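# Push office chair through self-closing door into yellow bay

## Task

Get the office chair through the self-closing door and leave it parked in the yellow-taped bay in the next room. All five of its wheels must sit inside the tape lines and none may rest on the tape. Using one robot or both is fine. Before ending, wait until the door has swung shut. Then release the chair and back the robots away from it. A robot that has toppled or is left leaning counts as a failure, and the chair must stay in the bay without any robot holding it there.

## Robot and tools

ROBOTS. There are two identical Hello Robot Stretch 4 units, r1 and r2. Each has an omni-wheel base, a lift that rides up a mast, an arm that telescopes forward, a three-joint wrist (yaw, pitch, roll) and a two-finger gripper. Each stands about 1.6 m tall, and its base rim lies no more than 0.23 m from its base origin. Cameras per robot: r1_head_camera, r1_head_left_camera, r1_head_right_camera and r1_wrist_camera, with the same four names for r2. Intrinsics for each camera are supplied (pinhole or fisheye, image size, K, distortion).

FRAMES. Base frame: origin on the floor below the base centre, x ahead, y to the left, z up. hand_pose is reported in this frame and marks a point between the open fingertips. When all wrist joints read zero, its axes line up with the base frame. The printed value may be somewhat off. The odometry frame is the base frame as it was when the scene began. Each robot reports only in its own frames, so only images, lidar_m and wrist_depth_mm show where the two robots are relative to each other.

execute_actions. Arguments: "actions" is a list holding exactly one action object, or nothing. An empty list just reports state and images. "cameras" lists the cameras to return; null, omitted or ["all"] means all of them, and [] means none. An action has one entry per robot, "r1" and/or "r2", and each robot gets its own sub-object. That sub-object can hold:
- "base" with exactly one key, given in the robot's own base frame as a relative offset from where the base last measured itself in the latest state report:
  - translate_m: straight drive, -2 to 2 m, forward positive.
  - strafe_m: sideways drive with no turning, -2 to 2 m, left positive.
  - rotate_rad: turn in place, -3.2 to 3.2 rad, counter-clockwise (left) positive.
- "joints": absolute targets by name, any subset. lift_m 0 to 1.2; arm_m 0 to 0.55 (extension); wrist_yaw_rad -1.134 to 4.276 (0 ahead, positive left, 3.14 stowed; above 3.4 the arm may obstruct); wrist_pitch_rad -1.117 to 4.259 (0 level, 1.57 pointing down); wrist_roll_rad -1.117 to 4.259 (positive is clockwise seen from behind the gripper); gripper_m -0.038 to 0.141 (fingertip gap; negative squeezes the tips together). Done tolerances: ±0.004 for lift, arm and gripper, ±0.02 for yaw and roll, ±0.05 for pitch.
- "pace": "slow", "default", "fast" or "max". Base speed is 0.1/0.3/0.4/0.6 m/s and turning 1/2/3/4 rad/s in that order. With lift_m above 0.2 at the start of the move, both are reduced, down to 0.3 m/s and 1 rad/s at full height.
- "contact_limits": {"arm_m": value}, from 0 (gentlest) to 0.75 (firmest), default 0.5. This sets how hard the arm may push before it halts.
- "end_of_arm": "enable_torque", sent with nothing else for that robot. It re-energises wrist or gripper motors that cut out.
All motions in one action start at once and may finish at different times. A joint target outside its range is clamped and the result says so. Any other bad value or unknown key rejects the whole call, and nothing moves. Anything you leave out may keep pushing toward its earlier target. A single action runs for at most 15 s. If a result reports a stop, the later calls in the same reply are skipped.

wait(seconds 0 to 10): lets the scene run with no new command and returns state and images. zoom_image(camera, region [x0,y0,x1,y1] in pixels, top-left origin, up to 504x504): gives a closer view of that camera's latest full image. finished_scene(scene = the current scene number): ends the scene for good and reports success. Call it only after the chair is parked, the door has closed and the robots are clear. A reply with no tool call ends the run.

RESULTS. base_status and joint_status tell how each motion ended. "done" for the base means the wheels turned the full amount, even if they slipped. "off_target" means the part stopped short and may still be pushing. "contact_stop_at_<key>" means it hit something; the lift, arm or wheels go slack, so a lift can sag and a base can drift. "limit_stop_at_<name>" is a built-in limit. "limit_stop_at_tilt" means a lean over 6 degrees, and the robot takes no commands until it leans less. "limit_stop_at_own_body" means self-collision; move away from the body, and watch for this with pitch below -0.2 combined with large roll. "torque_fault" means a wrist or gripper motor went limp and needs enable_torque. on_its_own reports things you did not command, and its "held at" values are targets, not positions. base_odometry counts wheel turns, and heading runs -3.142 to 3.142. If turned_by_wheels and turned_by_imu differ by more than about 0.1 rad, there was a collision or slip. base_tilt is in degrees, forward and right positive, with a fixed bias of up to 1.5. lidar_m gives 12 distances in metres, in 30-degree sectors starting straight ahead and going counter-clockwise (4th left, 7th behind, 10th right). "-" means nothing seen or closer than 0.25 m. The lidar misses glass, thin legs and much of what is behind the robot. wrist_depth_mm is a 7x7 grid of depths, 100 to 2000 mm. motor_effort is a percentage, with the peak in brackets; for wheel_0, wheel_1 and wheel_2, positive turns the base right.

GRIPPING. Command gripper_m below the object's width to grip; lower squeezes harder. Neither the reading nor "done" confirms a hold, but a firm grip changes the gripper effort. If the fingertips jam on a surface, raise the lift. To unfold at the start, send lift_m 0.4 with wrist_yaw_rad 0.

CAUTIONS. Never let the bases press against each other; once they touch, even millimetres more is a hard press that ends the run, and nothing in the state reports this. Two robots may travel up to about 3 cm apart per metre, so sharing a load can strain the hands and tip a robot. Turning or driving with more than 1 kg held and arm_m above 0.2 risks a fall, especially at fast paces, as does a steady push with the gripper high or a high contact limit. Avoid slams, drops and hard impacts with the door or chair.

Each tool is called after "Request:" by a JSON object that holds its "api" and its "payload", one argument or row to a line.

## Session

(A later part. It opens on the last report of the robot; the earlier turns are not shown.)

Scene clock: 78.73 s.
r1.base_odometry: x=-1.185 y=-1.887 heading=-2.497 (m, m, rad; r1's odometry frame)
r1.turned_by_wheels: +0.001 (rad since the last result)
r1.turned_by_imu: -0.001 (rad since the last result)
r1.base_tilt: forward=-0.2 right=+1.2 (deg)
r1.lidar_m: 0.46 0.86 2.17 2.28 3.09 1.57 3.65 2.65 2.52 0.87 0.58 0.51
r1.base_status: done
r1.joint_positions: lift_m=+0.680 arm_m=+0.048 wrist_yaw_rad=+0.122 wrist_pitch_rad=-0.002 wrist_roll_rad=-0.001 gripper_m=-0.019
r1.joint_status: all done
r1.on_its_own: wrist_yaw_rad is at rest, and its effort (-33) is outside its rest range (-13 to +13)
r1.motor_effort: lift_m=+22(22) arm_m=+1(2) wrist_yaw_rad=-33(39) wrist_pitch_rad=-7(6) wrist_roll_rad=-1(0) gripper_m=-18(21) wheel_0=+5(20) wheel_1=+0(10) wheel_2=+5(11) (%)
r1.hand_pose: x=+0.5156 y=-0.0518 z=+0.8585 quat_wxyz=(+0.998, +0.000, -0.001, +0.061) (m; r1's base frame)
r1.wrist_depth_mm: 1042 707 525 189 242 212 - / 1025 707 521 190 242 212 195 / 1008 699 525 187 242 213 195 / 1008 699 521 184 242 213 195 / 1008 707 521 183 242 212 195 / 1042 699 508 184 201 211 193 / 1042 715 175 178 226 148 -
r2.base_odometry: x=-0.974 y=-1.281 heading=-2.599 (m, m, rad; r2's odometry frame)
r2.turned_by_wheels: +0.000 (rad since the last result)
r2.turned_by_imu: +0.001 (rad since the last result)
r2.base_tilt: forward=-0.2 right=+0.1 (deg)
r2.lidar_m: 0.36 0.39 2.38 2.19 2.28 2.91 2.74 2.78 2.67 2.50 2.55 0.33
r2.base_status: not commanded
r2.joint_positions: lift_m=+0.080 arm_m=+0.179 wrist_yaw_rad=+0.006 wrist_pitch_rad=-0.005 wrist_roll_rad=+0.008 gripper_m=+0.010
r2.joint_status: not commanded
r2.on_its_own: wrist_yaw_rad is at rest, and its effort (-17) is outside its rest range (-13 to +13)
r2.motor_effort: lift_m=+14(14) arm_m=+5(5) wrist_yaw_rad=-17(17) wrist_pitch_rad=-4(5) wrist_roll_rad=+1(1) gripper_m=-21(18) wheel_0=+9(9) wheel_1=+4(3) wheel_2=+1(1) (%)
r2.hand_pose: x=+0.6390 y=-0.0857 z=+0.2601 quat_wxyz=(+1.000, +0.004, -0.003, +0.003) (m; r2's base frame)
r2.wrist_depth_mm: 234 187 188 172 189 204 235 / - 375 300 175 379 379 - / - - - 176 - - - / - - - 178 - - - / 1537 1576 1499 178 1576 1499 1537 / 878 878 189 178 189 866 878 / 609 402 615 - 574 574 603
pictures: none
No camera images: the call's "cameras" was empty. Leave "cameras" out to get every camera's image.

Request:
{"api": "execute_actions", "payload": {
  "actions": [
    {"r1":{"base":{"translate_m":-0.16},"joints":{"wrist_yaw_rad":0.25}},"r2":{"base":{"rotate_rad":0.065},"pace":"slow"}}
  ],
  "cameras": ["r1_head_left_camera"]
}}

Scene clock: 83.27 s.
r1.base_odometry: x=-1.057 y=-1.791 heading=-2.497 (m, m, rad; r1's odometry frame)
r1.turned_by_wheels: +0.000 (rad since the last result)
r1.turned_by_imu: -0.001 (rad since the last result)
r1.base_tilt: forward=-0.1 right=+1.2 (deg)
r1.lidar_m: 0.45 1.02 2.26 2.37 3.18 1.44 3.63 2.58 2.45 1.06 0.67 0.53
r1.base_status: done
r1.joint_positions: lift_m=+0.680 arm_m=+0.048 wrist_yaw_rad=+0.259 wrist_pitch_rad=-0.002 wrist_roll_rad=-0.001 gripper_m=-0.020
r1.joint_status: all done
r1.on_its_own: wrist_yaw_rad is at rest, and its effort (-24) is outside its rest range (-13 to +13)
r1.motor_effort: lift_m=+23(23) arm_m=+1(1) wrist_yaw_rad=-24(49) wrist_pitch_rad=-6(6) wrist_roll_rad=+0(0) gripper_m=-17(19) wheel_0=+1(17) wheel_1=-2(12) wheel_2=+6(13) (%)
r1.hand_pose: x=+0.5200 y=-0.0107 z=+0.8585 quat_wxyz=(+0.992, +0.000, -0.001, +0.129) (m; r1's base frame)
r1.wrist_depth_mm: 1921 1499 917 183 239 212 - / 1863 1464 917 183 239 213 197 / 1921 1430 917 181 238 213 198 / 1863 1430 946 179 237 213 196 / 1863 1464 917 179 237 212 196 / 1808 1464 917 179 201 211 196 / 1863 1537 174 173 224 153 -
r2.base_odometry: x=-0.974 y=-1.281 heading=-2.535 (m, m, rad; r2's odometry frame)
r2.turned_by_wheels: +0.064 (rad since the last result)
r2.turned_by_imu: +0.063 (rad since the last result)
r2.base_tilt: forward=-0.2 right=+0.1 (deg)
r2.lidar_m: 0.35 0.40 2.35 2.20 2.32 2.83 2.72 2.87 2.59 2.49 2.60 0.33
r2.base_status: done
r2.joint_positions: lift_m=+0.080 arm_m=+0.179 wrist_yaw_rad=-0.004 wrist_pitch_rad=-0.005 wrist_roll_rad=+0.008 gripper_m=+0.010
r2.joint_status: not commanded
r2.motor_effort: lift_m=+14(14) arm_m=+5(5) wrist_yaw_rad=+12(50) wrist_pitch_rad=-6(7) wrist_roll_rad=+0(1) gripper_m=-21(23) wheel_0=-7(16) wheel_1=-4(6) wheel_2=-3(15) (%)
r2.hand_pose: x=+0.6381 y=-0.0886 z=+0.2600 quat_wxyz=(+1.000, +0.004, -0.003, -0.002) (m; r2's base frame)
r2.wrist_depth_mm: 233 203 188 170 189 187 236 / - 373 336 172 377 377 - / - - - 174 - - - / - - - 176 - - - / 1576 1576 1618 177 1576 1618 1537 / 878 866 190 176 188 809 878 / 603 384 609 - 469 574 597
pictures: r1_head_left_camera
Images, in order (width x height): r1_head_left_camera 420x672.

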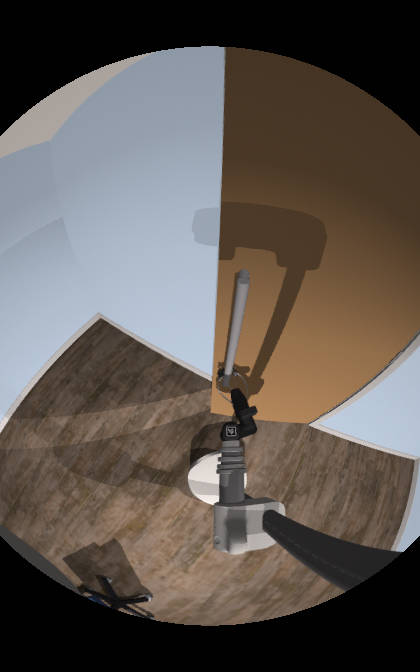

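Request:
{"api": "execute_actions", "payload": {
  "actions": [
    {"r1":{"base":{"translate_m":-0.55},"joints":{"arm_m":0.30}},"r2":{"base":{"strafe_m":-0.1},"pace":"slow"}}
  ],
  "cameras": ["r1_head_left_camera","r2_head_camera"]
}}

Scene clock: 88.97 s.
r1.base_odometry: x=-0.618 y=-1.461 heading=-2.498 (m, m, rad; r1's odometry frame)
r1.turned_by_wheels: -0.001 (rad since the last result)
r1.turned_by_imu: +0.001 (rad since the last result)
r1.base_tilt: forward=-0.1 right=+1.2 (deg)
r1.lidar_m: 0.70 1.74 2.52 2.64 0.98 0.95 3.24 2.28 2.18 1.77 1.28 0.85
r1.base_status: done
r1.joint_positions: lift_m=+0.680 arm_m=+0.300 wrist_yaw_rad=+0.243 wrist_pitch_rad=-0.003 wrist_roll_rad=-0.001 gripper_m=-0.020
r1.joint_status: all done
r1.on_its_own: wrist_yaw_rad is at rest, and its effort (+19) is outside its rest range (-13 to +13)
r1.motor_effort: lift_m=+22(23) arm_m=+2(9) wrist_yaw_rad=+19(27) wrist_pitch_rad=-3(6) wrist_roll_rad=+0(0) gripper_m=-13(23) wheel_0=-10(9) wheel_1=-6(11) wheel_2=+0(21) (%)
r1.hand_pose: x=+0.7716 y=-0.0153 z=+0.8589 quat_wxyz=(+0.993, +0.000, -0.002, +0.121) (m; r1's base frame)
r1.wrist_depth_mm: - - 1430 173 248 242 237 / - - 1397 174 246 242 236 / - - 1397 174 245 240 235 / 1983 - 1366 175 244 238 235 / 1983 - 1430 176 242 237 233 / 1921 - 1430 178 178 236 230 / 1921 - 167 168 172 152 231
r2.base_odometry: x=-1.031 y=-1.199 heading=-2.534 (m, m, rad; r2's odometry frame)
r2.turned_by_wheels: +0.001 (rad since the last result)
r2.turned_by_imu: +0.005 (rad since the last result)
r2.base_tilt: forward=-0.1 right=+0.2 (deg)
r2.lidar_m: 0.33 0.40 2.43 2.29 2.46 2.82 2.73 2.88 2.47 2.38 2.50 0.32
r2.base_status: done
r2.joint_positions: lift_m=+0.080 arm_m=+0.179 wrist_yaw_rad=+0.008 wrist_pitch_rad=-0.005 wrist_roll_rad=+0.008 gripper_m=+0.010
r2.joint_status: not commanded
r2.on_its_own: wrist_yaw_rad is at rest, and its effort (-25) is outside its rest range (-13 to +13)
r2.motor_effort: lift_m=+14(14) arm_m=+5(5) wrist_yaw_rad=-25(60) wrist_pitch_rad=-5(7) wrist_roll_rad=+1(1) gripper_m=-18(23) wheel_0=+9(20) wheel_1=+1(6) wheel_2=+6(7) (%)
r2.hand_pose: x=+0.6392 y=-0.0850 z=+0.2600 quat_wxyz=(+1.000, +0.004, -0.002, +0.004) (m; r2's base frame)
r2.wrist_depth_mm: 234 187 187 163 188 204 236 / - 375 300 166 379 375 - / - - - 167 - - - / - - - 168 - - - / 1576 1661 1576 169 1308 1576 1537 / 866 878 187 169 191 866 866 / 603 402 609 - 427 574 603
pictures: r1_head_left_camera, r2_head_camera
Images, in order (width x height): r1_head_left_camera 420x672, r2_head_camera 420x560.

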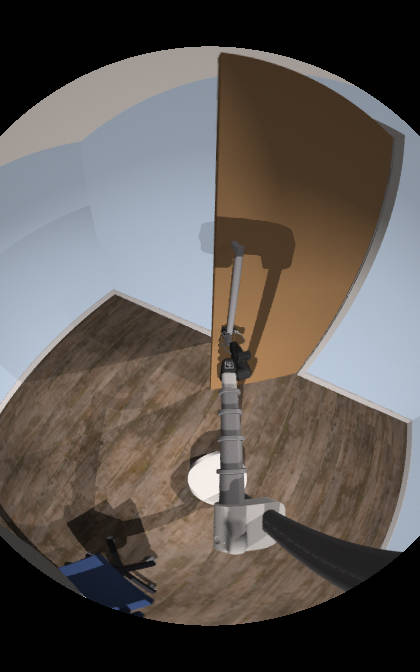

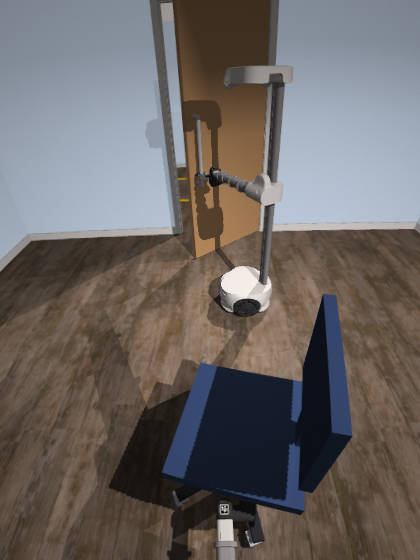

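Request:
{"api": "execute_actions", "payload": {
  "actions": [
    {"r1":{"base":{"strafe_m":-0.065},"joints":{"arm_m":0.15}}}
  ],
  "cameras": []
}}

Scene clock: 91.87 s.
r1.base_odometry: x=-0.657 y=-1.409 heading=-2.498 (m, m, rad; r1's odometry frame)
r1.turned_by_wheels: +0.000 (rad since the last result)
r1.turned_by_imu: -0.001 (rad since the last result)
r1.base_tilt: forward=-0.1 right=+1.2 (deg)
r1.lidar_m: 0.54 1.69 2.59 2.72 1.03 1.01 3.12 2.22 2.12 1.74 1.24 0.72
r1.base_status: done
r1.joint_positions: lift_m=+0.680 arm_m=+0.151 wrist_yaw_rad=+0.249 wrist_pitch_rad=-0.002 wrist_roll_rad=-0.001 gripper_m=-0.020
r1.joint_status: all done
r1.motor_effort: lift_m=+22(22) arm_m=-7(14) wrist_yaw_rad=+2(41) wrist_pitch_rad=-6(5) wrist_roll_rad=+0(0) gripper_m=-10(17) wheel_0=+3(15) wheel_1=-2(15) wheel_2=-2(7) (%)
r1.hand_pose: x=+0.6232 y=-0.0136 z=+0.8586 quat_wxyz=(+0.992, +0.000, -0.001, +0.124) (m; r1's base frame)
r1.wrist_depth_mm: - - 237 161 246 252 257 / - - 236 160 244 249 255 / - - 235 158 243 247 253 / - - 234 157 242 246 251 / - - 231 156 240 244 248 / - - 230 156 185 243 246 / - - 169 153 178 149 245
r2.base_odometry: x=-1.031 y=-1.199 heading=-2.534 (m, m, rad; r2's odometry frame)
r2.turned_by_wheels: +0.000 (rad since the last result)
r2.turned_by_imu: +0.001 (rad since the last result)
r2.base_tilt: forward=-0.2 right=+0.1 (deg)
r2.lidar_m: 0.33 0.42 2.41 2.30 2.42 2.81 2.74 2.86 2.51 2.39 2.48 0.33
r2.base_status: not commanded
r2.joint_positions: lift_m=+0.080 arm_m=+0.179 wrist_yaw_rad=+0.008 wrist_pitch_rad=-0.005 wrist_roll_rad=+0.008 gripper_m=+0.010
r2.joint_status: not commanded
r2.on_its_own: wrist_yaw_rad is at rest, and its effort (-24) is outside its rest range (-13 to +13)
r2.motor_effort: lift_m=+14(14) arm_m=+5(5) wrist_yaw_rad=-24(23) wrist_pitch_rad=-7(7) wrist_roll_rad=+1(1) gripper_m=-20(19) wheel_0=+8(8) wheel_1=+1(1) wheel_2=+6(6) (%)
r2.hand_pose: x=+0.6392 y=-0.0850 z=+0.2600 quat_wxyz=(+1.000, +0.004, -0.002, +0.004) (m; r2's base frame)
r2.wrist_depth_mm: 233 187 188 164 189 204 235 / - 375 300 166 379 375 - / - - - 167 - - - / - - - 168 - - - / 1576 1576 1576 170 1308 1537 1499 / 878 891 187 169 190 878 866 / 609 399 615 - 427 580 603
pictures: none
No camera images: the call's "cameras" was empty. Leave "cameras" out to get every camera's image.

Request:
{"api": "execute_actions", "payload": {
  "actions": [
    {"r1":{"base":{"strafe_m":-0.125},"joints":{"arm_m":0.0,"wrist_yaw_rad":0.4,"gripper_m":-0.03}}}
  ],
  "cameras": ["r1_head_left_camera","r1_wrist_camera"]
}}

Scene clock: 95.50 s.
r1.base_odometry: x=-0.732 y=-1.309 heading=-2.499 (m, m, rad; r1's odometry frame)
r1.turned_by_wheels: +0.000 (rad since the last result)
r1.turned_by_imu: -0.040 (rad since the last result)
r1.base_tilt: forward=-0.1 right=+1.2 (deg)
r1.lidar_m: 0.38 0.46 2.68 2.75 1.08 1.04 3.11 2.12 2.00 1.71 1.17 0.65
r1.base_status: done
r1.joint_positions: lift_m=+0.680 arm_m=+0.002 wrist_yaw_rad=+0.403 wrist_pitch_rad=-0.002 wrist_roll_rad=-0.001 gripper_m=-0.030
r1.joint_status: all done
r1.motor_effort: lift_m=+22(22) arm_m=-4(12) wrist_yaw_rad=-8(50) wrist_pitch_rad=-7(8) wrist_roll_rad=+1(0) gripper_m=-13(21) wheel_0=+2(7) wheel_1=-4(22) wheel_2=-1(6) (%)
r1.hand_pose: x=+0.4723 y=+0.0326 z=+0.8585 quat_wxyz=(+0.980, +0.000, -0.001, +0.200) (m; r1's base frame)
r1.wrist_depth_mm: - - 235 163 255 268 278 / - - 233 163 253 266 276 / - - 231 161 251 262 272 / - - 230 160 250 259 268 / - - 229 158 246 256 267 / - - 227 158 182 256 266 / - - 162 155 176 149 262
r2.base_odometry: x=-1.031 y=-1.199 heading=-2.534 (m, m, rad; r2's odometry frame)
r2.turned_by_wheels: +0.000 (rad since the last result)
r2.turned_by_imu: +0.001 (rad since the last result)
r2.base_tilt: forward=-0.3 right=+0.1 (deg)
r2.lidar_m: 0.34 0.40 2.43 2.29 2.41 2.82 2.71 2.85 2.50 2.39 2.50 0.31
r2.base_status: not commanded
r2.joint_positions: lift_m=+0.080 arm_m=+0.179 wrist_yaw_rad=+0.008 wrist_pitch_rad=-0.005 wrist_roll_rad=+0.008 gripper_m=+0.010
r2.joint_status: not commanded
r2.on_its_own: wrist_yaw_rad is at rest, and its effort (-26) is outside its rest range (-13 to +13)
r2.motor_effort: lift_m=+14(14) arm_m=+5(5) wrist_yaw_rad=-26(24) wrist_pitch_rad=-7(4) wrist_roll_rad=+1(2) gripper_m=-20(21) wheel_0=+8(9) wheel_1=+1(1) wheel_2=+6(6) (%)
r2.hand_pose: x=+0.6392 y=-0.0850 z=+0.2600 quat_wxyz=(+1.000, +0.004, -0.002, +0.004) (m; r2's base frame)
r2.wrist_depth_mm: 233 187 187 164 189 204 236 / - 377 303 166 377 375 - / - - - 167 - - - / - - - 168 1537 - - / 1661 1537 1576 169 1336 1537 1499 / 878 891 188 170 191 891 866 / 609 399 609 - 424 574 603
pictures: r1_head_left_camera, r1_wrist_camera
Images, in order (width x height): r1_head_left_camera 420x672, r1_wrist_camera 616x392.

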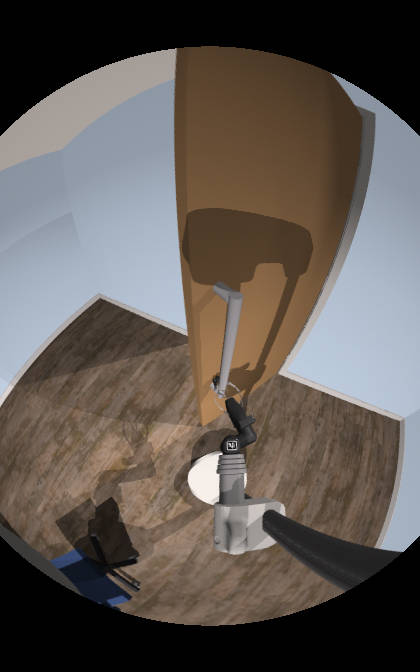

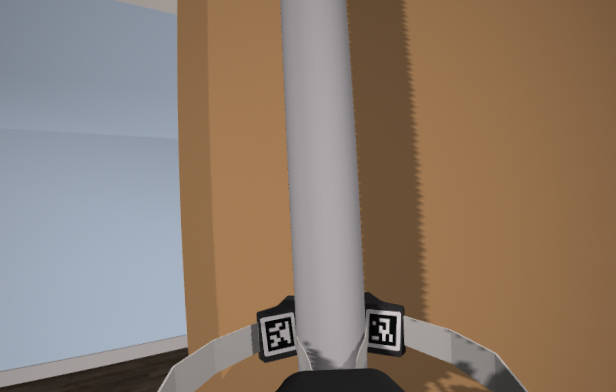

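Request:
{"api": "execute_actions", "payload": {
  "actions": [
    {"r1":{"base":{"translate_m":-0.19},"joints":{"arm_m":0.18}}}
  ],
  "cameras": []
}}

Scene clock: 99.73 s.
r1.base_odometry: x=-0.580 y=-1.195 heading=-2.500 (m, m, rad; r1's odometry frame)
r1.turned_by_wheels: -0.001 (rad since the last result)
r1.turned_by_imu: +0.004 (rad since the last result)
r1.base_tilt: forward=-0.2 right=+1.2 (deg)
r1.lidar_m: 0.58 1.74 2.77 2.86 0.95 0.92 2.96 2.06 1.93 1.97 1.38 0.89
r1.base_status: done
r1.joint_positions: lift_m=+0.680 arm_m=+0.180 wrist_yaw_rad=+0.395 wrist_pitch_rad=-0.002 wrist_roll_rad=-0.001 gripper_m=-0.030
r1.joint_status: all done
r1.on_its_own: wrist_yaw_rad is at rest, and its effort (+15) is outside its rest range (-13 to +13)
r1.motor_effort: lift_m=+22(22) arm_m=-1(4) wrist_yaw_rad=+15(68) wrist_pitch_rad=-6(7) wrist_roll_rad=+0(0) gripper_m=-15(19) wheel_0=-8(14) wheel_1=-6(6) wheel_2=+2(24) (%)
r1.hand_pose: x=+0.6509 y=+0.0304 z=+0.8586 quat_wxyz=(+0.981, +0.000, -0.001, +0.196) (m; r1's base frame)
r1.wrist_depth_mm: - - 238 167 259 274 286 / - - 236 165 256 271 282 / - - 235 166 255 268 281 / - - 235 165 253 266 277 / - - 232 166 252 263 273 / - - 230 167 176 262 273 / - - 164 160 171 147 270
r2.base_odometry: x=-1.031 y=-1.199 heading=-2.534 (m, m, rad; r2's odometry frame)
r2.turned_by_wheels: +0.000 (rad since the last result)
r2.turned_by_imu: +0.001 (rad since the last result)
r2.base_tilt: forward=-0.2 right=+0.1 (deg)
r2.lidar_m: 0.33 0.42 2.43 2.30 2.43 2.84 2.72 2.87 2.49 2.38 2.50 0.30
r2.base_status: not commanded
r2.joint_positions: lift_m=+0.080 arm_m=+0.179 wrist_yaw_rad=+0.008 wrist_pitch_rad=-0.005 wrist_roll_rad=+0.008 gripper_m=+0.010
r2.joint_status: not commanded
r2.on_its_own: wrist_yaw_rad is at rest, and its effort (-23) is outside its rest range (-13 to +13)
r2.motor_effort: lift_m=+14(14) arm_m=+5(5) wrist_yaw_rad=-23(24) wrist_pitch_rad=-7(4) wrist_roll_rad=+1(1) gripper_m=-19(20) wheel_0=+8(8) wheel_1=+1(1) wheel_2=+6(6) (%)
r2.hand_pose: x=+0.6392 y=-0.0850 z=+0.2600 quat_wxyz=(+1.000, +0.004, -0.002, +0.004) (m; r2's base frame)
r2.wrist_depth_mm: 233 187 188 164 189 204 236 / - 375 301 165 375 377 - / - - - 167 - - - / - - - 168 - - - / 1618 1576 1618 169 1182 1336 1537 / 866 891 188 169 190 866 866 / 603 402 615 - 424 569 609
pictures: none
No camera images: the call's "cameras" was empty. Leave "cameras" out to get every camera's image.

Request:
{"api": "execute_actions", "payload": {
  "actions": [
    {"r1":{"base":{"strafe_m":-0.13},"joints":{"arm_m":0.09,"wrist_yaw_rad":0.55}}}
  ],
  "cameras": []
}}

Scene clock: 103.13 s.
r1.base_odometry: x=-0.658 y=-1.091 heading=-2.499 (m, m, rad; r1's odometry frame)
r1.turned_by_wheels: +0.001 (rad since the last result)
r1.turned_by_imu: -0.113 (rad since the last result)
r1.base_tilt: forward=-0.2 right=+1.2 (deg)
r1.lidar_m: 0.47 0.50 2.87 2.92 1.05 0.98 3.26 2.05 1.85 1.87 1.37 1.07
r1.base_status: done
r1.joint_positions: lift_m=+0.680 arm_m=+0.090 wrist_yaw_rad=+0.563 wrist_pitch_rad=-0.002 wrist_roll_rad=-0.001 gripper_m=-0.030
r1.joint_status: all done
r1.on_its_own: wrist_yaw_rad is at rest, and its effort (-36) is outside its rest range (-13 to +13)
r1.motor_effort: lift_m=+22(22) arm_m=-2(18) wrist_yaw_rad=-36(55) wrist_pitch_rad=-6(8) wrist_roll_rad=+0(1) gripper_m=-13(20) wheel_0=+11(13) wheel_1=+0(26) wheel_2=+1(1) (%)
r1.hand_pose: x=+0.5519 y=+0.0800 z=+0.8585 quat_wxyz=(+0.961, +0.000, -0.001, +0.278) (m; r1's base frame)
r1.wrist_depth_mm: - - 222 153 258 281 303 / - - 221 151 255 278 298 / - - 219 150 253 273 294 / - - 218 150 251 270 291 / - - 216 149 247 267 287 / - - 212 147 241 266 283 / - - 170 145 177 260 281
r2.base_odometry: x=-1.031 y=-1.199 heading=-2.534 (m, m, rad; r2's odometry frame)
r2.turned_by_wheels: +0.000 (rad since the last result)
r2.turned_by_imu: +0.001 (rad since the last result)
r2.base_tilt: forward=-0.2 right=+0.1 (deg)
r2.lidar_m: 0.34 0.41 2.42 2.31 2.43 2.83 2.73 2.88 2.48 2.40 2.49 0.29
r2.base_status: not commanded
r2.joint_positions: lift_m=+0.080 arm_m=+0.179 wrist_yaw_rad=+0.008 wrist_pitch_rad=-0.005 wrist_roll_rad=+0.008 gripper_m=+0.010
r2.joint_status: not commanded
r2.on_its_own: wrist_yaw_rad is at rest, and its effort (-26) is outside its rest range (-13 to +13)
r2.motor_effort: lift_m=+14(14) arm_m=+5(5) wrist_yaw_rad=-26(23) wrist_pitch_rad=-7(5) wrist_roll_rad=+1(0) gripper_m=-19(20) wheel_0=+8(8) wheel_1=+1(1) wheel_2=+6(6) (%)
r2.hand_pose: x=+0.6392 y=-0.0850 z=+0.2600 quat_wxyz=(+1.000, +0.004, -0.002, +0.004) (m; r2's base frame)
r2.wrist_depth_mm: 232 187 187 164 189 204 236 / - 375 301 166 377 377 - / - - - 167 - - - / - - - 168 - - - / 1537 1576 1576 169 1281 1255 1499 / 878 878 187 170 190 878 891 / 609 399 615 - 430 569 603
pictures: none
No camera images: the call's "cameras" was empty. Leave "cameras" out to get every camera's image.

Request:
{"api": "execute_actions", "payload": {
  "actions": [
    {"r1":{"base":{"strafe_m":-0.08},"joints":{"arm_m":0.04}}}
  ],
  "cameras": []
}}

Request:
{"api": "execute_actions", "payload": {
  "actions": [
    {"r1":{"base":{"strafe_m":-0.10},"joints":{"arm_m":0.0}}}
  ],
  "cameras": ["r1_head_left_camera","r1_wrist_camera","r2_head_camera"]
}}

Scene clock: 109.40 s.
r1.base_odometry: x=-0.705 y=-1.027 heading=-2.498 (m, m, rad; r1's odometry frame)
r1.turned_by_wheels: +0.000 (rad since the last result)
r1.turned_by_imu: +0.008 (rad since the last result)
r1.base_tilt: forward=-0.2 right=+1.2 (deg)
r1.lidar_m: 0.40 0.43 2.94 2.98 1.10 1.00 3.08 1.95 1.77 1.80 1.33 1.16
r1.base_status: done
r1.joint_positions: lift_m=+0.680 arm_m=+0.040 wrist_yaw_rad=+0.560 wrist_pitch_rad=-0.002 wrist_roll_rad=-0.001 gripper_m=-0.030
r1.joint_status: all done
r1.on_its_own: wrist_yaw_rad is at rest, and its effort (-28) is outside its rest range (-13 to +13)
r1.motor_effort: lift_m=+22(22) arm_m=+1(14) wrist_yaw_rad=-28(53) wrist_pitch_rad=-6(10) wrist_roll_rad=+0(1) gripper_m=-12(19) wheel_0=+10(21) wheel_1=-1(14) wheel_2=-3(11) (%)
r1.hand_pose: x=+0.5017 y=+0.0792 z=+0.8586 quat_wxyz=(+0.961, +0.000, -0.001, +0.276) (m; r1's base frame)
r1.wrist_depth_mm: - 206 216 149 266 303 340 / - 204 215 149 263 300 336 / - 203 213 149 259 294 330 / - 201 211 147 257 291 325 / - - 209 145 254 286 319 / - - 206 145 245 283 314 / - - 170 144 207 204 310
r2.base_odometry: x=-1.031 y=-1.199 heading=-2.534 (m, m, rad; r2's odometry frame)
r2.turned_by_wheels: +0.000 (rad since the last result)
r2.turned_by_imu: +0.001 (rad since the last result)
r2.base_tilt: forward=-0.2 right=+0.1 (deg)
r2.lidar_m: 0.34 0.42 2.41 2.31 2.43 2.83 2.73 2.84 2.48 2.36 2.50 0.31
r2.base_status: not commanded
r2.joint_positions: lift_m=+0.080 arm_m=+0.179 wrist_yaw_rad=+0.008 wrist_pitch_rad=-0.005 wrist_roll_rad=+0.008 gripper_m=+0.010
r2.joint_status: not commanded
r2.on_its_own: wrist_yaw_rad is at rest, and its effort (-25) is outside its rest range (-13 to +13)
r2.motor_effort: lift_m=+14(14) arm_m=+5(5) wrist_yaw_rad=-25(26) wrist_pitch_rad=-4(5) wrist_roll_rad=+2(1) gripper_m=-19(19) wheel_0=+8(9) wheel_1=+1(1) wheel_2=+6(6) (%)
r2.hand_pose: x=+0.6392 y=-0.0850 z=+0.2600 quat_wxyz=(+1.000, +0.004, -0.002, +0.004) (m; r2's base frame)
r2.wrist_depth_mm: 233 187 188 164 189 203 235 / - 375 301 166 379 382 - / - - - 167 - - - / - - - 168 - - - / 1537 1618 1618 169 1366 1281 1576 / 866 878 187 169 190 866 866 / 609 399 609 - 424 569 603
pictures: none
No camera images: the call's "cameras" was empty. Leave "cameras" out to get every camera's image.

Scene clock: 111.40 s.
r1.base_odometry: x=-0.765 y=-0.947 heading=-2.498 (m, m, rad; r1's odometry frame)
r1.turned_by_wheels: +0.001 (rad since the last result)
r1.turned_by_imu: +0.008 (rad since the last result)
r1.base_tilt: forward=-0.2 right=+1.1 (deg)
r1.lidar_m: 0.39 0.37 3.01 3.08 1.11 1.15 2.87 1.88 1.68 1.72 1.28 1.15
r1.base_status: done
r1.joint_positions: lift_m=+0.680 arm_m=+0.001 wrist_yaw_rad=+0.562 wrist_pitch_rad=-0.002 wrist_roll_rad=-0.001 gripper_m=-0.030
r1.joint_status: all done
r1.on_its_own: wrist_yaw_rad is at rest, and its effort (-34) is outside its rest range (-13 to +13)
r1.motor_effort: lift_m=+22(22) arm_m=+0(21) wrist_yaw_rad=-34(47) wrist_pitch_rad=-7(10) wrist_roll_rad=+0(0) gripper_m=-12(22) wheel_0=+8(15) wheel_1=+1(15) wheel_2=-1(8) (%)
r1.hand_pose: x=+0.4625 y=+0.0797 z=+0.8585 quat_wxyz=(+0.961, +0.000, -0.001, +0.277) (m; r1's base frame)
r1.wrist_depth_mm: - 191 208 145 279 338 402 / - 191 207 144 276 330 399 / - 189 209 144 272 324 387 / - 187 206 142 268 319 377 / - 186 205 141 265 314 370 / - 186 198 141 253 310 364 / - 181 171 138 174 296 357
r2.base_odometry: x=-1.031 y=-1.199 heading=-2.534 (m, m, rad; r2's odometry frame)
r2.turned_by_wheels: +0.000 (rad since the last result)
r2.turned_by_imu: +0.001 (rad since the last result)
r2.base_tilt: forward=-0.2 right=+0.1 (deg)
r2.lidar_m: 0.36 0.42 2.43 2.30 2.45 2.82 2.73 2.85 2.47 2.39 2.47 0.32
r2.base_status: not commanded
r2.joint_positions: lift_m=+0.080 arm_m=+0.179 wrist_yaw_rad=+0.008 wrist_pitch_rad=-0.005 wrist_roll_rad=+0.008 gripper_m=+0.010
r2.joint_status: not commanded
r2.on_its_own: wrist_yaw_rad is at rest, and its effort (-24) is outside its rest range (-13 to +13)
r2.motor_effort: lift_m=+14(14) arm_m=+5(5) wrist_yaw_rad=-24(24) wrist_pitch_rad=-6(5) wrist_roll_rad=+1(1) gripper_m=-18(19) wheel_0=+9(9) wheel_1=+1(1) wheel_2=+6(6) (%)
r2.hand_pose: x=+0.6392 y=-0.0850 z=+0.2600 quat_wxyz=(+1.000, +0.004, -0.002, +0.004) (m; r2's base frame)
r2.wrist_depth_mm: 234 187 187 164 189 204 236 / - 377 298 166 377 377 - / - - - 167 - - - / - - - 168 - 1464 - / 1618 1618 1576 170 1430 1308 1499 / 866 878 188 170 189 891 866 / 615 402 615 - 430 564 603
pictures: r1_head_left_camera, r1_wrist_camera, r2_head_camera
Images, in order (width x height): r1_head_left_camera 420x672, r1_wrist_camera 616x392, r2_head_camera 420x560.

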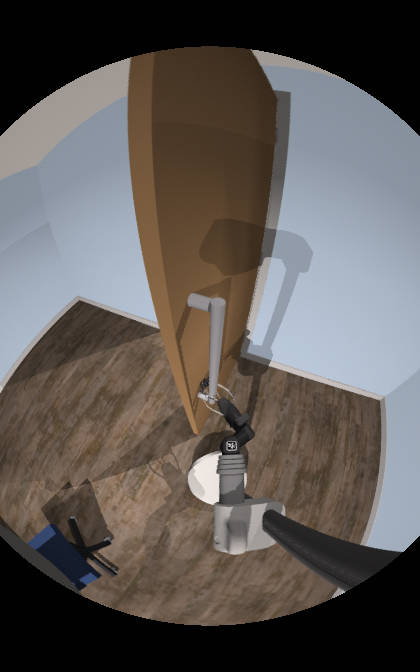

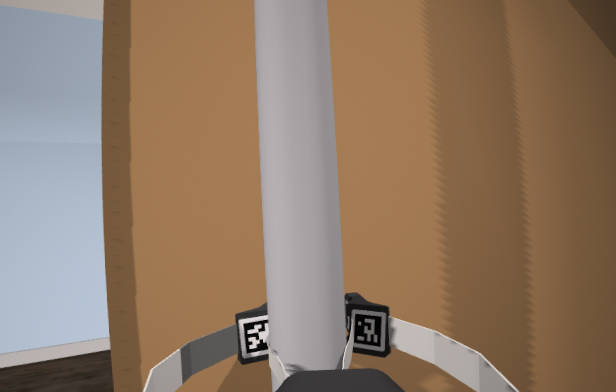

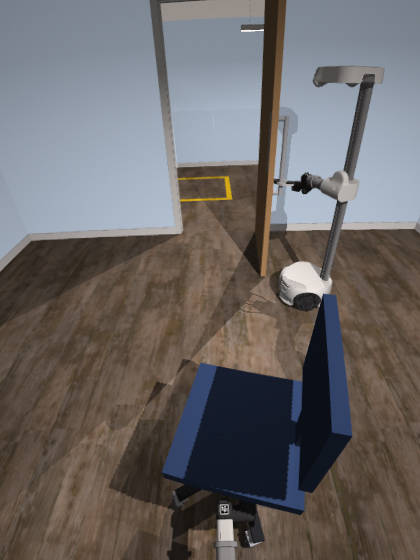

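Request:
{"api": "execute_actions", "payload": {
  "actions": [
    {"r1":{"base":{"strafe_m":-0.15},"joints":{"wrist_yaw_rad":0.82}},"r2":{"base":{"translate_m":0.3}}}
  ],
  "cameras": []
}}

Request:
{"api": "execute_actions", "payload": {
  "actions": [
    {"r1":{"base":{"strafe_m":-0.17},"joints":{"wrist_yaw_rad":1.05}},"r2":{"base":{"translate_m":0.4}}}
  ],
  "cameras": ["r1_head_left_camera","r2_head_camera","r2_wrist_camera"]
}}

Scene clock: 116.80 s.
r1.base_odometry: x=-0.855 y=-0.827 heading=-2.496 (m, m, rad; r1's odometry frame)
r1.turned_by_wheels: +0.002 (rad since the last result)
r1.turned_by_imu: +0.030 (rad since the last result)
r1.base_tilt: forward=-0.2 right=+1.1 (deg)
r1.lidar_m: 0.53 0.33 3.15 3.22 1.00 4.68 2.51 1.68 1.54 1.57 1.17 1.11
r1.base_status: done
r1.joint_positions: lift_m=+0.680 arm_m=+0.001 wrist_yaw_rad=+0.844 wrist_pitch_rad=-0.002 wrist_roll_rad=-0.001 gripper_m=-0.030
r1.joint_status: wrist_yaw_rad off_target (ended at +0.844, target +0.820)
r1.on_its_own: wrist_yaw_rad is at rest, and its effort (-69) is outside its rest range (-13 to +13)
r1.motor_effort: lift_m=+22(22) arm_m=+0(14) wrist_yaw_rad=-69(72) wrist_pitch_rad=-6(12) wrist_roll_rad=+0(1) gripper_m=-11(30) wheel_0=+16(21) wheel_1=+4(21) wheel_2=+0(20) (%)
r1.hand_pose: x=+0.4288 y=+0.1575 z=+0.8586 quat_wxyz=(+0.912, +0.000, -0.001, +0.410) (m; r1's base frame)
r1.wrist_depth_mm: - 219 224 242 259 279 298 / - 217 221 240 257 276 294 / - 216 220 158 254 274 291 / - 214 218 154 251 270 289 / - 212 216 152 249 267 285 / - 211 212 150 246 266 282 / - - 170 145 170 263 281
r2.base_odometry: x=-1.278 y=-1.370 heading=-2.534 (m, m, rad; r2's odometry frame)
r2.turned_by_wheels: +0.000 (rad since the last result)
r2.turned_by_imu: -0.002 (rad since the last result)
r2.base_tilt: forward=-0.2 right=+0.2 (deg)
r2.lidar_m: 0.31 0.40 2.41 2.31 2.41 3.14 3.04 3.19 2.51 2.39 2.49 0.28
r2.base_status: done
r2.joint_positions: lift_m=+0.080 arm_m=+0.179 wrist_yaw_rad=-0.003 wrist_pitch_rad=-0.004 wrist_roll_rad=+0.008 gripper_m=+0.010
r2.joint_status: not commanded
r2.motor_effort: lift_m=+15(14) arm_m=+5(5) wrist_yaw_rad=+8(46) wrist_pitch_rad=-9(9) wrist_roll_rad=+1(2) gripper_m=-14(20) wheel_0=+0(12) wheel_1=+0(8) wheel_2=-1(20) (%)
r2.hand_pose: x=+0.6383 y=-0.0882 z=+0.2598 quat_wxyz=(+1.000, +0.004, -0.002, -0.001) (m; r2's base frame)
r2.wrist_depth_mm: 235 189 189 147 189 189 220 / - - 382 147 382 - - / - - - 148 1808 - - / - - - 150 1756 - - / 1576 1537 1618 151 1499 1182 1098 / 878 878 193 152 187 878 866 / 609 580 424 - 640 394 603
pictures: none
No camera images: the call's "cameras" was empty. Leave "cameras" out to get every camera's image.

Scene clock: 119.60 s.
r1.base_odometry: x=-0.957 y=-0.691 heading=-2.495 (m, m, rad; r1's odometry frame)
r1.turned_by_wheels: +0.001 (rad since the last result)
r1.turned_by_imu: +0.023 (rad since the last result)
r1.base_tilt: forward=-0.2 right=+1.3 (deg)
r1.lidar_m: 0.61 0.33 0.38 0.86 0.84 4.74 2.26 1.51 1.40 1.45 1.09 1.02
r1.base_status: done
r1.joint_positions: lift_m=+0.680 arm_m=+0.001 wrist_yaw_rad=+1.077 wrist_pitch_rad=-0.003 wrist_roll_rad=-0.001 gripper_m=-0.030
r1.joint_status: wrist_yaw_rad off_target (ended at +1.077, target +1.050)
r1.on_its_own: wrist_yaw_rad is at rest, and its effort (-76) is outside its rest range (-13 to +13)
r1.motor_effort: lift_m=+22(22) arm_m=+0(6) wrist_yaw_rad=-76(80) wrist_pitch_rad=-5(11) wrist_roll_rad=+1(1) gripper_m=-11(22) wheel_0=+12(22) wheel_1=+7(18) wheel_2=-2(14) (%)
r1.hand_pose: x=+0.3856 y=+0.2125 z=+0.8587 quat_wxyz=(+0.859, +0.000, -0.001, +0.513) (m; r1's base frame)
r1.wrist_depth_mm: - - 236 248 257 266 276 / - - 235 246 253 264 273 / - - 233 244 251 262 270 / - - 231 166 249 259 266 / - - 229 162 247 256 265 / - - 227 159 246 255 262 / - - 171 154 169 252 260
r2.base_odometry: x=-1.606 y=-1.599 heading=-2.533 (m, m, rad; r2's odometry frame)
r2.turned_by_wheels: +0.001 (rad since the last result)
r2.turned_by_imu: +0.003 (rad since the last result)
r2.base_tilt: forward=-0.2 right=+0.2 (deg)
r2.lidar_m: 0.29 0.47 2.39 2.30 2.41 3.36 3.50 3.41 2.47 2.39 2.52 0.27
r2.base_status: done
r2.joint_positions: lift_m=+0.080 arm_m=+0.179 wrist_yaw_rad=+0.003 wrist_pitch_rad=-0.004 wrist_roll_rad=+0.008 gripper_m=+0.010
r2.joint_status: not commanded
r2.motor_effort: lift_m=+15(14) arm_m=+5(5) wrist_yaw_rad=-12(16) wrist_pitch_rad=-7(7) wrist_roll_rad=+1(1) gripper_m=-13(11) wheel_0=+6(11) wheel_1=+2(9) wheel_2=+4(13) (%)
r2.hand_pose: x=+0.6388 y=-0.0864 z=+0.2598 quat_wxyz=(+1.000, +0.004, -0.002, +0.002) (m; r2's base frame)
r2.wrist_depth_mm: 234 189 189 144 190 190 236 / 1983 1983 379 145 379 1060 1863 / - - - 146 1576 1205 - / - 1983 - 147 1661 1229 1983 / 1576 1661 1537 148 1366 1205 1078 / 878 891 185 148 186 878 866 / 615 580 445 - 640 397 609
pictures: r1_head_left_camera, r2_head_camera, r2_wrist_camera
Images, in order (width x height): r1_head_left_camera 420x672, r2_head_camera 420x560, r2_wrist_camera 616x392.

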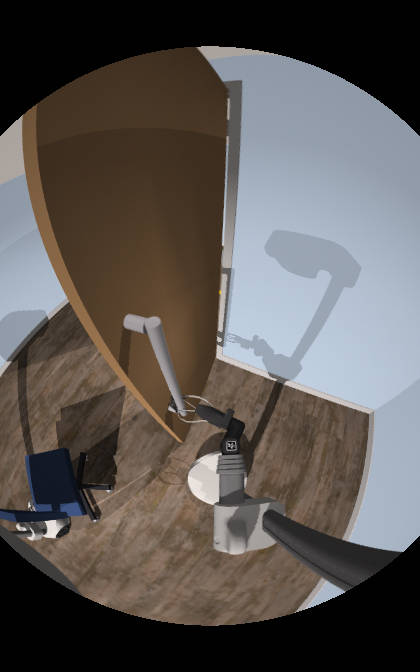

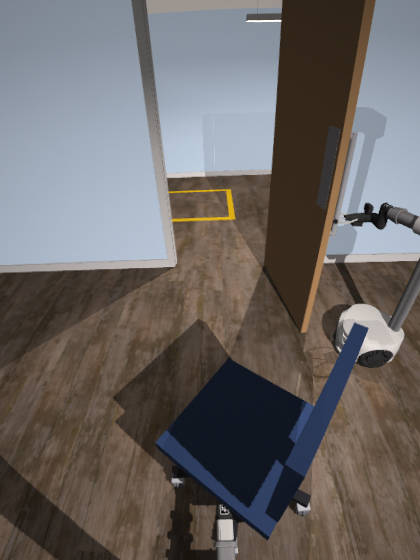

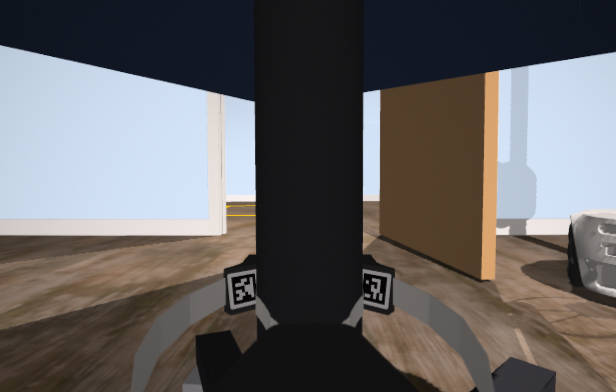

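Request:
{"api": "execute_actions", "payload": {
  "actions": [
    {"r1":{"joints":{"wrist_yaw_rad":1.17}},"r2":{"base":{"translate_m":1.2},"joints":{"gripper_m":-0.005}}}
  ],
  "cameras": ["r2_head_camera","r2_head_left_camera","r2_wrist_camera"]
}}

Scene clock: 126.83 s.
r1.base_odometry: x=-0.957 y=-0.691 heading=-2.495 (m, m, rad; r1's odometry frame)
r1.turned_by_wheels: -0.001 (rad since the last result)
r1.turned_by_imu: -0.003 (rad since the last result)
r1.base_tilt: forward=-0.1 right=+1.2 (deg)
r1.lidar_m: 0.62 0.34 0.41 0.79 4.38 4.77 2.25 1.50 1.41 1.42 1.10 1.02
r1.base_status: not commanded
r1.joint_positions: lift_m=+0.680 arm_m=+0.001 wrist_yaw_rad=+1.178 wrist_pitch_rad=-0.002 wrist_roll_rad=-0.001 gripper_m=-0.030
r1.joint_status: all done
r1.on_its_own: wrist_yaw_rad is at rest, and its effort (-23) is outside its rest range (-13 to +13)
r1.motor_effort: lift_m=+22(22) arm_m=+0(0) wrist_yaw_rad=-23(68) wrist_pitch_rad=-6(6) wrist_roll_rad=+1(1) gripper_m=-13(17) wheel_0=+6(12) wheel_1=+4(7) wheel_2=-1(2) (%)
r1.hand_pose: x=+0.3630 y=+0.2331 z=+0.8586 quat_wxyz=(+0.831, +0.000, -0.001, +0.556) (m; r1's base frame)
r1.wrist_depth_mm: - - 248 169 250 254 255 / - - 245 167 249 252 254 / - - 244 164 247 250 250 / - - 240 163 244 248 250 / - - 240 163 244 246 248 / - - 238 162 242 244 245 / - - 170 159 173 144 243
r2.base_odometry: x=-2.590 y=-2.286 heading=-2.532 (m, m, rad; r2's odometry frame)
r2.turned_by_wheels: +0.000 (rad since the last result)
r2.turned_by_imu: +0.003 (rad since the last result)
r2.base_tilt: forward=-0.2 right=+0.1 (deg)
r2.lidar_m: 0.25 0.47 1.72 2.29 2.43 3.30 - 3.42 2.51 0.76 0.62 0.25
r2.base_status: done
r2.joint_positions: lift_m=+0.080 arm_m=+0.179 wrist_yaw_rad=-0.001 wrist_pitch_rad=-0.004 wrist_roll_rad=+0.008 gripper_m=-0.005
r2.joint_status: all done
r2.motor_effort: lift_m=+14(14) arm_m=+5(5) wrist_yaw_rad=+4(10) wrist_pitch_rad=-6(9) wrist_roll_rad=+2(1) gripper_m=-15(13) wheel_0=+3(9) wheel_1=+1(8) wheel_2=+1(12) (%)
r2.hand_pose: x=+0.6384 y=-0.0878 z=+0.2598 quat_wxyz=(+1.000, +0.004, -0.002, -0.001) (m; r2's base frame)
r2.wrist_depth_mm: 234 189 189 139 176 190 236 / 788 878 379 141 340 691 564 / 798 - - 142 - 866 569 / 798 - - 143 - 778 564 / 798 1397 1576 144 1537 778 580 / 798 854 189 145 183 699 574 / 609 574 615 - 647 574 564
pictures: r2_head_camera, r2_head_left_camera, r2_wrist_camera
Images, in order (width x height): r2_head_camera 420x560, r2_head_left_camera 420x672, r2_wrist_camera 616x392.

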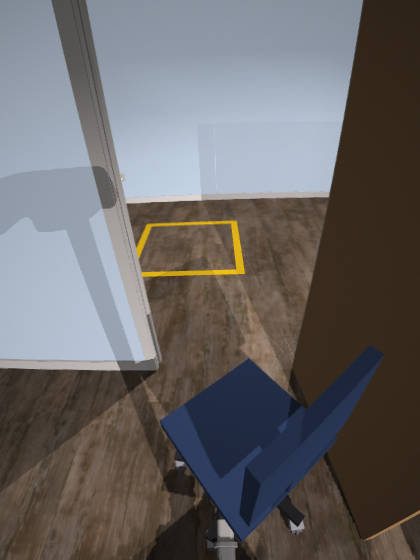

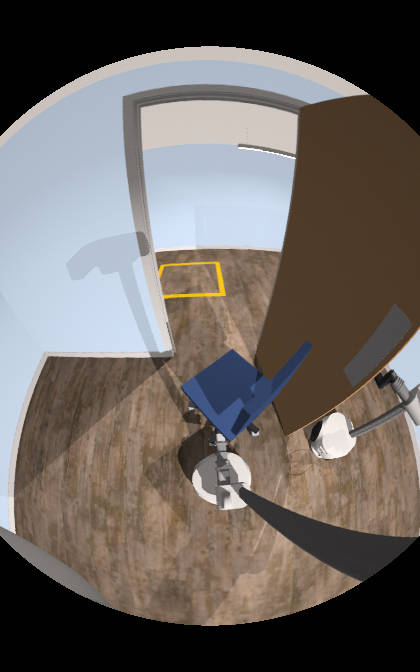

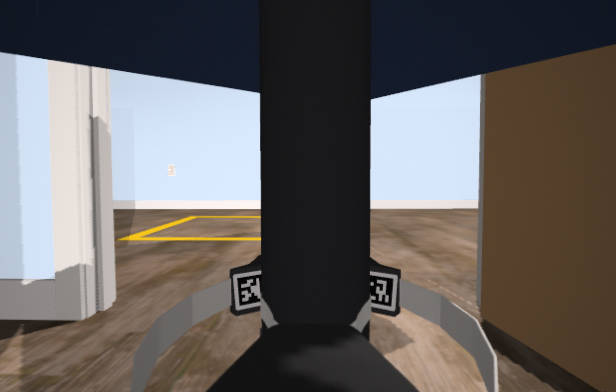

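Request:
{"api": "execute_actions", "payload": {
  "actions": [
    {"r2":{"base":{"strafe_m":0.045},"pace":"slow"}}
  ],
  "cameras": []
}}

Request:
{"api": "execute_actions", "payload": {
  "actions": [
    {"r2":{"base":{"translate_m":0.7}}}
  ],
  "cameras": ["r2_head_left_camera","r2_head_right_camera"]
}}

Scene clock: 130.47 s.
r1.base_odometry: x=-0.957 y=-0.691 heading=-2.495 (m, m, rad; r1's odometry frame)
r1.turned_by_wheels: +0.000 (rad since the last result)
r1.turned_by_imu: -0.001 (rad since the last result)
r1.base_tilt: forward=-0.1 right=+1.2 (deg)
r1.lidar_m: 0.65 0.36 0.40 0.85 4.36 4.76 2.27 1.52 1.41 1.43 1.11 1.03
r1.base_status: not commanded
r1.joint_positions: lift_m=+0.680 arm_m=+0.001 wrist_yaw_rad=+1.178 wrist_pitch_rad=-0.002 wrist_roll_rad=-0.001 gripper_m=-0.030
r1.joint_status: not commanded
r1.on_its_own: wrist_yaw_rad is at rest, and its effort (-23) is outside its rest range (-13 to +13)
r1.motor_effort: lift_m=+22(22) arm_m=+0(0) wrist_yaw_rad=-23(22) wrist_pitch_rad=-6(6) wrist_roll_rad=+0(0) gripper_m=-13(15) wheel_0=+6(6) wheel_1=+4(4) wheel_2=-1(1) (%)
r1.hand_pose: x=+0.3630 y=+0.2331 z=+0.8586 quat_wxyz=(+0.831, +0.000, -0.001, +0.556) (m; r1's base frame)
r1.wrist_depth_mm: - - 247 169 251 252 255 / - - 245 167 249 252 253 / - - 244 164 248 249 251 / - - 242 164 246 248 250 / - - 240 163 245 246 248 / - - 238 162 243 243 246 / - - 170 159 174 143 244
r2.base_odometry: x=-2.564 y=-2.322 heading=-2.533 (m, m, rad; r2's odometry frame)
r2.turned_by_wheels: -0.001 (rad since the last result)
r2.turned_by_imu: -0.001 (rad since the last result)
r2.base_tilt: forward=-0.2 right=+0.2 (deg)
r2.lidar_m: 0.25 0.51 1.70 2.24 2.39 3.28 - 3.45 2.57 0.84 0.67 0.27
r2.base_status: done
r2.joint_positions: lift_m=+0.080 arm_m=+0.179 wrist_yaw_rad=-0.006 wrist_pitch_rad=-0.004 wrist_roll_rad=+0.008 gripper_m=-0.004
r2.joint_status: not commanded
r2.on_its_own: wrist_yaw_rad is at rest, and its effort (+16) is outside its rest range (-13 to +13)
r2.motor_effort: lift_m=+14(14) arm_m=+5(5) wrist_yaw_rad=+16(36) wrist_pitch_rad=-9(10) wrist_roll_rad=+1(1) gripper_m=-16(19) wheel_0=-9(15) wheel_1=-1(3) wheel_2=-3(7) (%)
r2.hand_pose: x=+0.6380 y=-0.0890 z=+0.2597 quat_wxyz=(+1.000, +0.004, -0.002, -0.003) (m; r2's base frame)
r2.wrist_depth_mm: 234 188 189 141 176 189 237 / 778 831 379 142 340 741 591 / 788 - - 143 - - 597 / 798 - - 144 - - 609 / 798 1182 1618 146 1366 1160 597 / 788 842 189 145 180 750 609 / 603 574 609 - 603 574 564
pictures: none
No camera images: the call's "cameras" was empty. Leave "cameras" out to get every camera's image.

Scene clock: 134.30 s.
r1.base_odometry: x=-0.957 y=-0.691 heading=-2.495 (m, m, rad; r1's odometry frame)
r1.turned_by_wheels: +0.000 (rad since the last result)
r1.turned_by_imu: -0.001 (rad since the last result)
r1.base_tilt: forward=-0.2 right=+1.2 (deg)
r1.lidar_m: 0.65 0.36 0.40 3.40 4.39 4.76 2.25 1.49 1.41 1.45 1.10 1.02
r1.base_status: not commanded
r1.joint_positions: lift_m=+0.680 arm_m=+0.001 wrist_yaw_rad=+1.178 wrist_pitch_rad=-0.002 wrist_roll_rad=-0.001 gripper_m=-0.030
r1.joint_status: not commanded
r1.on_its_own: wrist_yaw_rad is at rest, and its effort (-23) is outside its rest range (-13 to +13)
r1.motor_effort: lift_m=+22(22) arm_m=+0(0) wrist_yaw_rad=-23(23) wrist_pitch_rad=-6(6) wrist_roll_rad=+1(1) gripper_m=-14(13) wheel_0=+6(6) wheel_1=+4(4) wheel_2=-1(1) (%)
r1.hand_pose: x=+0.3630 y=+0.2331 z=+0.8586 quat_wxyz=(+0.831, +0.000, -0.001, +0.556) (m; r1's base frame)
r1.wrist_depth_mm: - - 246 168 250 253 256 / - - 245 167 250 251 253 / - - 244 164 247 250 251 / - - 241 163 245 249 249 / - - 241 163 243 246 247 / - - 238 162 241 243 245 / - - 170 159 174 144 244
r2.base_odometry: x=-3.138 y=-2.723 heading=-2.532 (m, m, rad; r2's odometry frame)
r2.turned_by_wheels: +0.001 (rad since the last result)
r2.turned_by_imu: +0.009 (rad since the last result)
r2.base_tilt: forward=-0.2 right=+0.1 (deg)
r2.lidar_m: 0.25 0.46 0.71 2.08 2.36 3.31 - 3.47 0.59 0.55 0.55 0.25
r2.base_status: done
r2.joint_positions: lift_m=+0.080 arm_m=+0.179 wrist_yaw_rad=+0.009 wrist_pitch_rad=-0.005 wrist_roll_rad=+0.008 gripper_m=-0.005
r2.joint_status: not commanded
r2.on_its_own: wrist_yaw_rad is at rest, and its effort (-26) is outside its rest range (-13 to +13)
r2.motor_effort: lift_m=+14(14) arm_m=+5(5) wrist_yaw_rad=-26(31) wrist_pitch_rad=-5(9) wrist_roll_rad=+1(1) gripper_m=-15(16) wheel_0=+9(14) wheel_1=+3(7) wheel_2=+5(18) (%)
r2.hand_pose: x=+0.6392 y=-0.0849 z=+0.2599 quat_wxyz=(+1.000, +0.004, -0.002, +0.004) (m; r2's base frame)
r2.wrist_depth_mm: 232 189 176 139 190 190 246 / - - 338 140 377 - - / - - - 141 - - - / - - - 142 - - - / 1576 1576 1366 144 1576 1576 1537 / 866 866 182 144 187 878 866 / 603 580 609 - 640 569 609
pictures: r2_head_left_camera, r2_head_right_camera
Images, in order (width x height): r2_head_left_camera 420x672, r2_head_right_camera 420x672.

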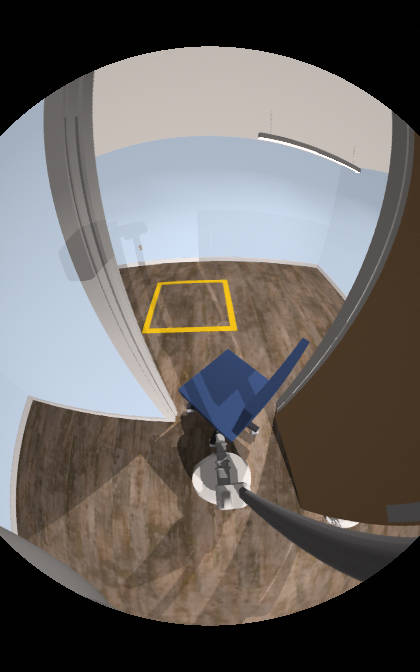

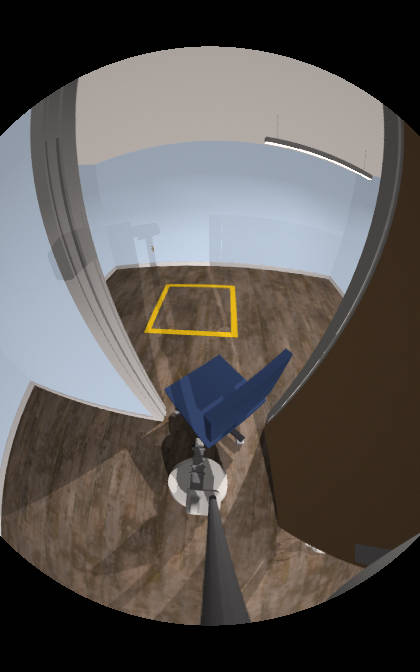

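Request:
{"api": "execute_actions", "payload": {
  "actions": [
    {"r2":{"base":{"translate_m":1.05}}}
  ],
  "cameras": ["r2_head_camera","r2_head_left_camera"]
}}

Scene clock: 140.90 s.
r1.base_odometry: x=-0.957 y=-0.691 heading=-2.495 (m, m, rad; r1's odometry frame)
r1.turned_by_wheels: +0.000 (rad since the last result)
r1.turned_by_imu: -0.002 (rad since the last result)
r1.base_tilt: forward=-0.1 right=+1.2 (deg)
r1.lidar_m: 0.65 0.34 0.40 3.37 4.40 4.75 2.28 1.49 1.42 1.45 1.09 1.02
r1.base_status: not commanded
r1.joint_positions: lift_m=+0.680 arm_m=+0.001 wrist_yaw_rad=+1.178 wrist_pitch_rad=-0.002 wrist_roll_rad=-0.001 gripper_m=-0.030
r1.joint_status: not commanded
r1.on_its_own: wrist_yaw_rad is at rest, and its effort (-23) is outside its rest range (-13 to +13)
r1.motor_effort: lift_m=+22(22) arm_m=+0(0) wrist_yaw_rad=-23(23) wrist_pitch_rad=-6(6) wrist_roll_rad=+1(0) gripper_m=-15(15) wheel_0=+6(6) wheel_1=+4(4) wheel_2=+0(1) (%)
r1.hand_pose: x=+0.3630 y=+0.2331 z=+0.8586 quat_wxyz=(+0.831, +0.000, -0.001, +0.556) (m; r1's base frame)
r1.wrist_depth_mm: - - 247 168 250 253 255 / - - 245 167 249 252 253 / - - 243 164 248 249 251 / - - 241 164 245 248 250 / - - 240 163 244 246 246 / - - 238 162 242 244 245 / - - 170 159 174 144 244
r2.base_odometry: x=-3.999 y=-3.325 heading=-2.532 (m, m, rad; r2's odometry frame)
r2.turned_by_wheels: +0.000 (rad since the last result)
r2.turned_by_imu: -0.001 (rad since the last result)
r2.base_tilt: forward=-0.2 right=+0.1 (deg)
r2.lidar_m: 0.25 0.51 2.35 1.55 0.57 0.52 - 0.75 0.68 1.73 2.60 0.26
r2.base_status: done
r2.joint_positions: lift_m=+0.080 arm_m=+0.179 wrist_yaw_rad=-0.005 wrist_pitch_rad=-0.005 wrist_roll_rad=+0.008 gripper_m=-0.005
r2.joint_status: not commanded
r2.motor_effort: lift_m=+14(14) arm_m=+5(5) wrist_yaw_rad=+13(27) wrist_pitch_rad=-7(8) wrist_roll_rad=+1(1) gripper_m=-16(15) wheel_0=+1(14) wheel_1=+1(8) wheel_2=-3(12) (%)
r2.hand_pose: x=+0.6381 y=-0.0887 z=+0.2599 quat_wxyz=(+1.000, +0.004, -0.002, -0.002) (m; r2's base frame)
r2.wrist_depth_mm: 233 189 189 139 176 190 236 / - 1983 382 141 340 - 1983 / - 1983 - 142 1983 1983 - / - - - 143 - 1921 1983 / 1576 1576 1661 144 1397 1576 1576 / 866 878 189 144 179 878 866 / 603 569 615 - 609 569 603
pictures: r2_head_camera, r2_head_left_camera
Images, in order (width x height): r2_head_camera 420x560, r2_head_left_camera 420x672.

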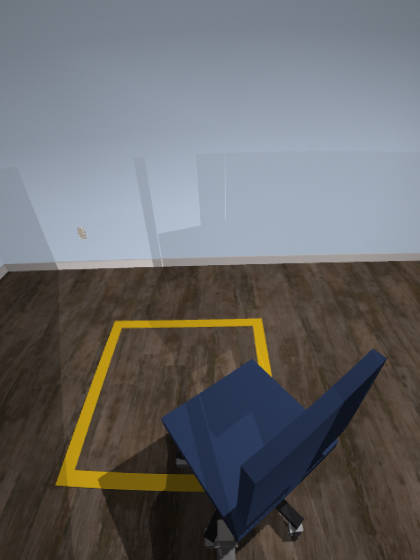

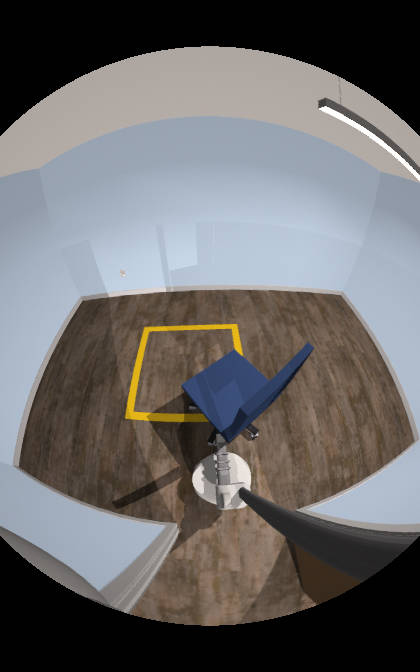

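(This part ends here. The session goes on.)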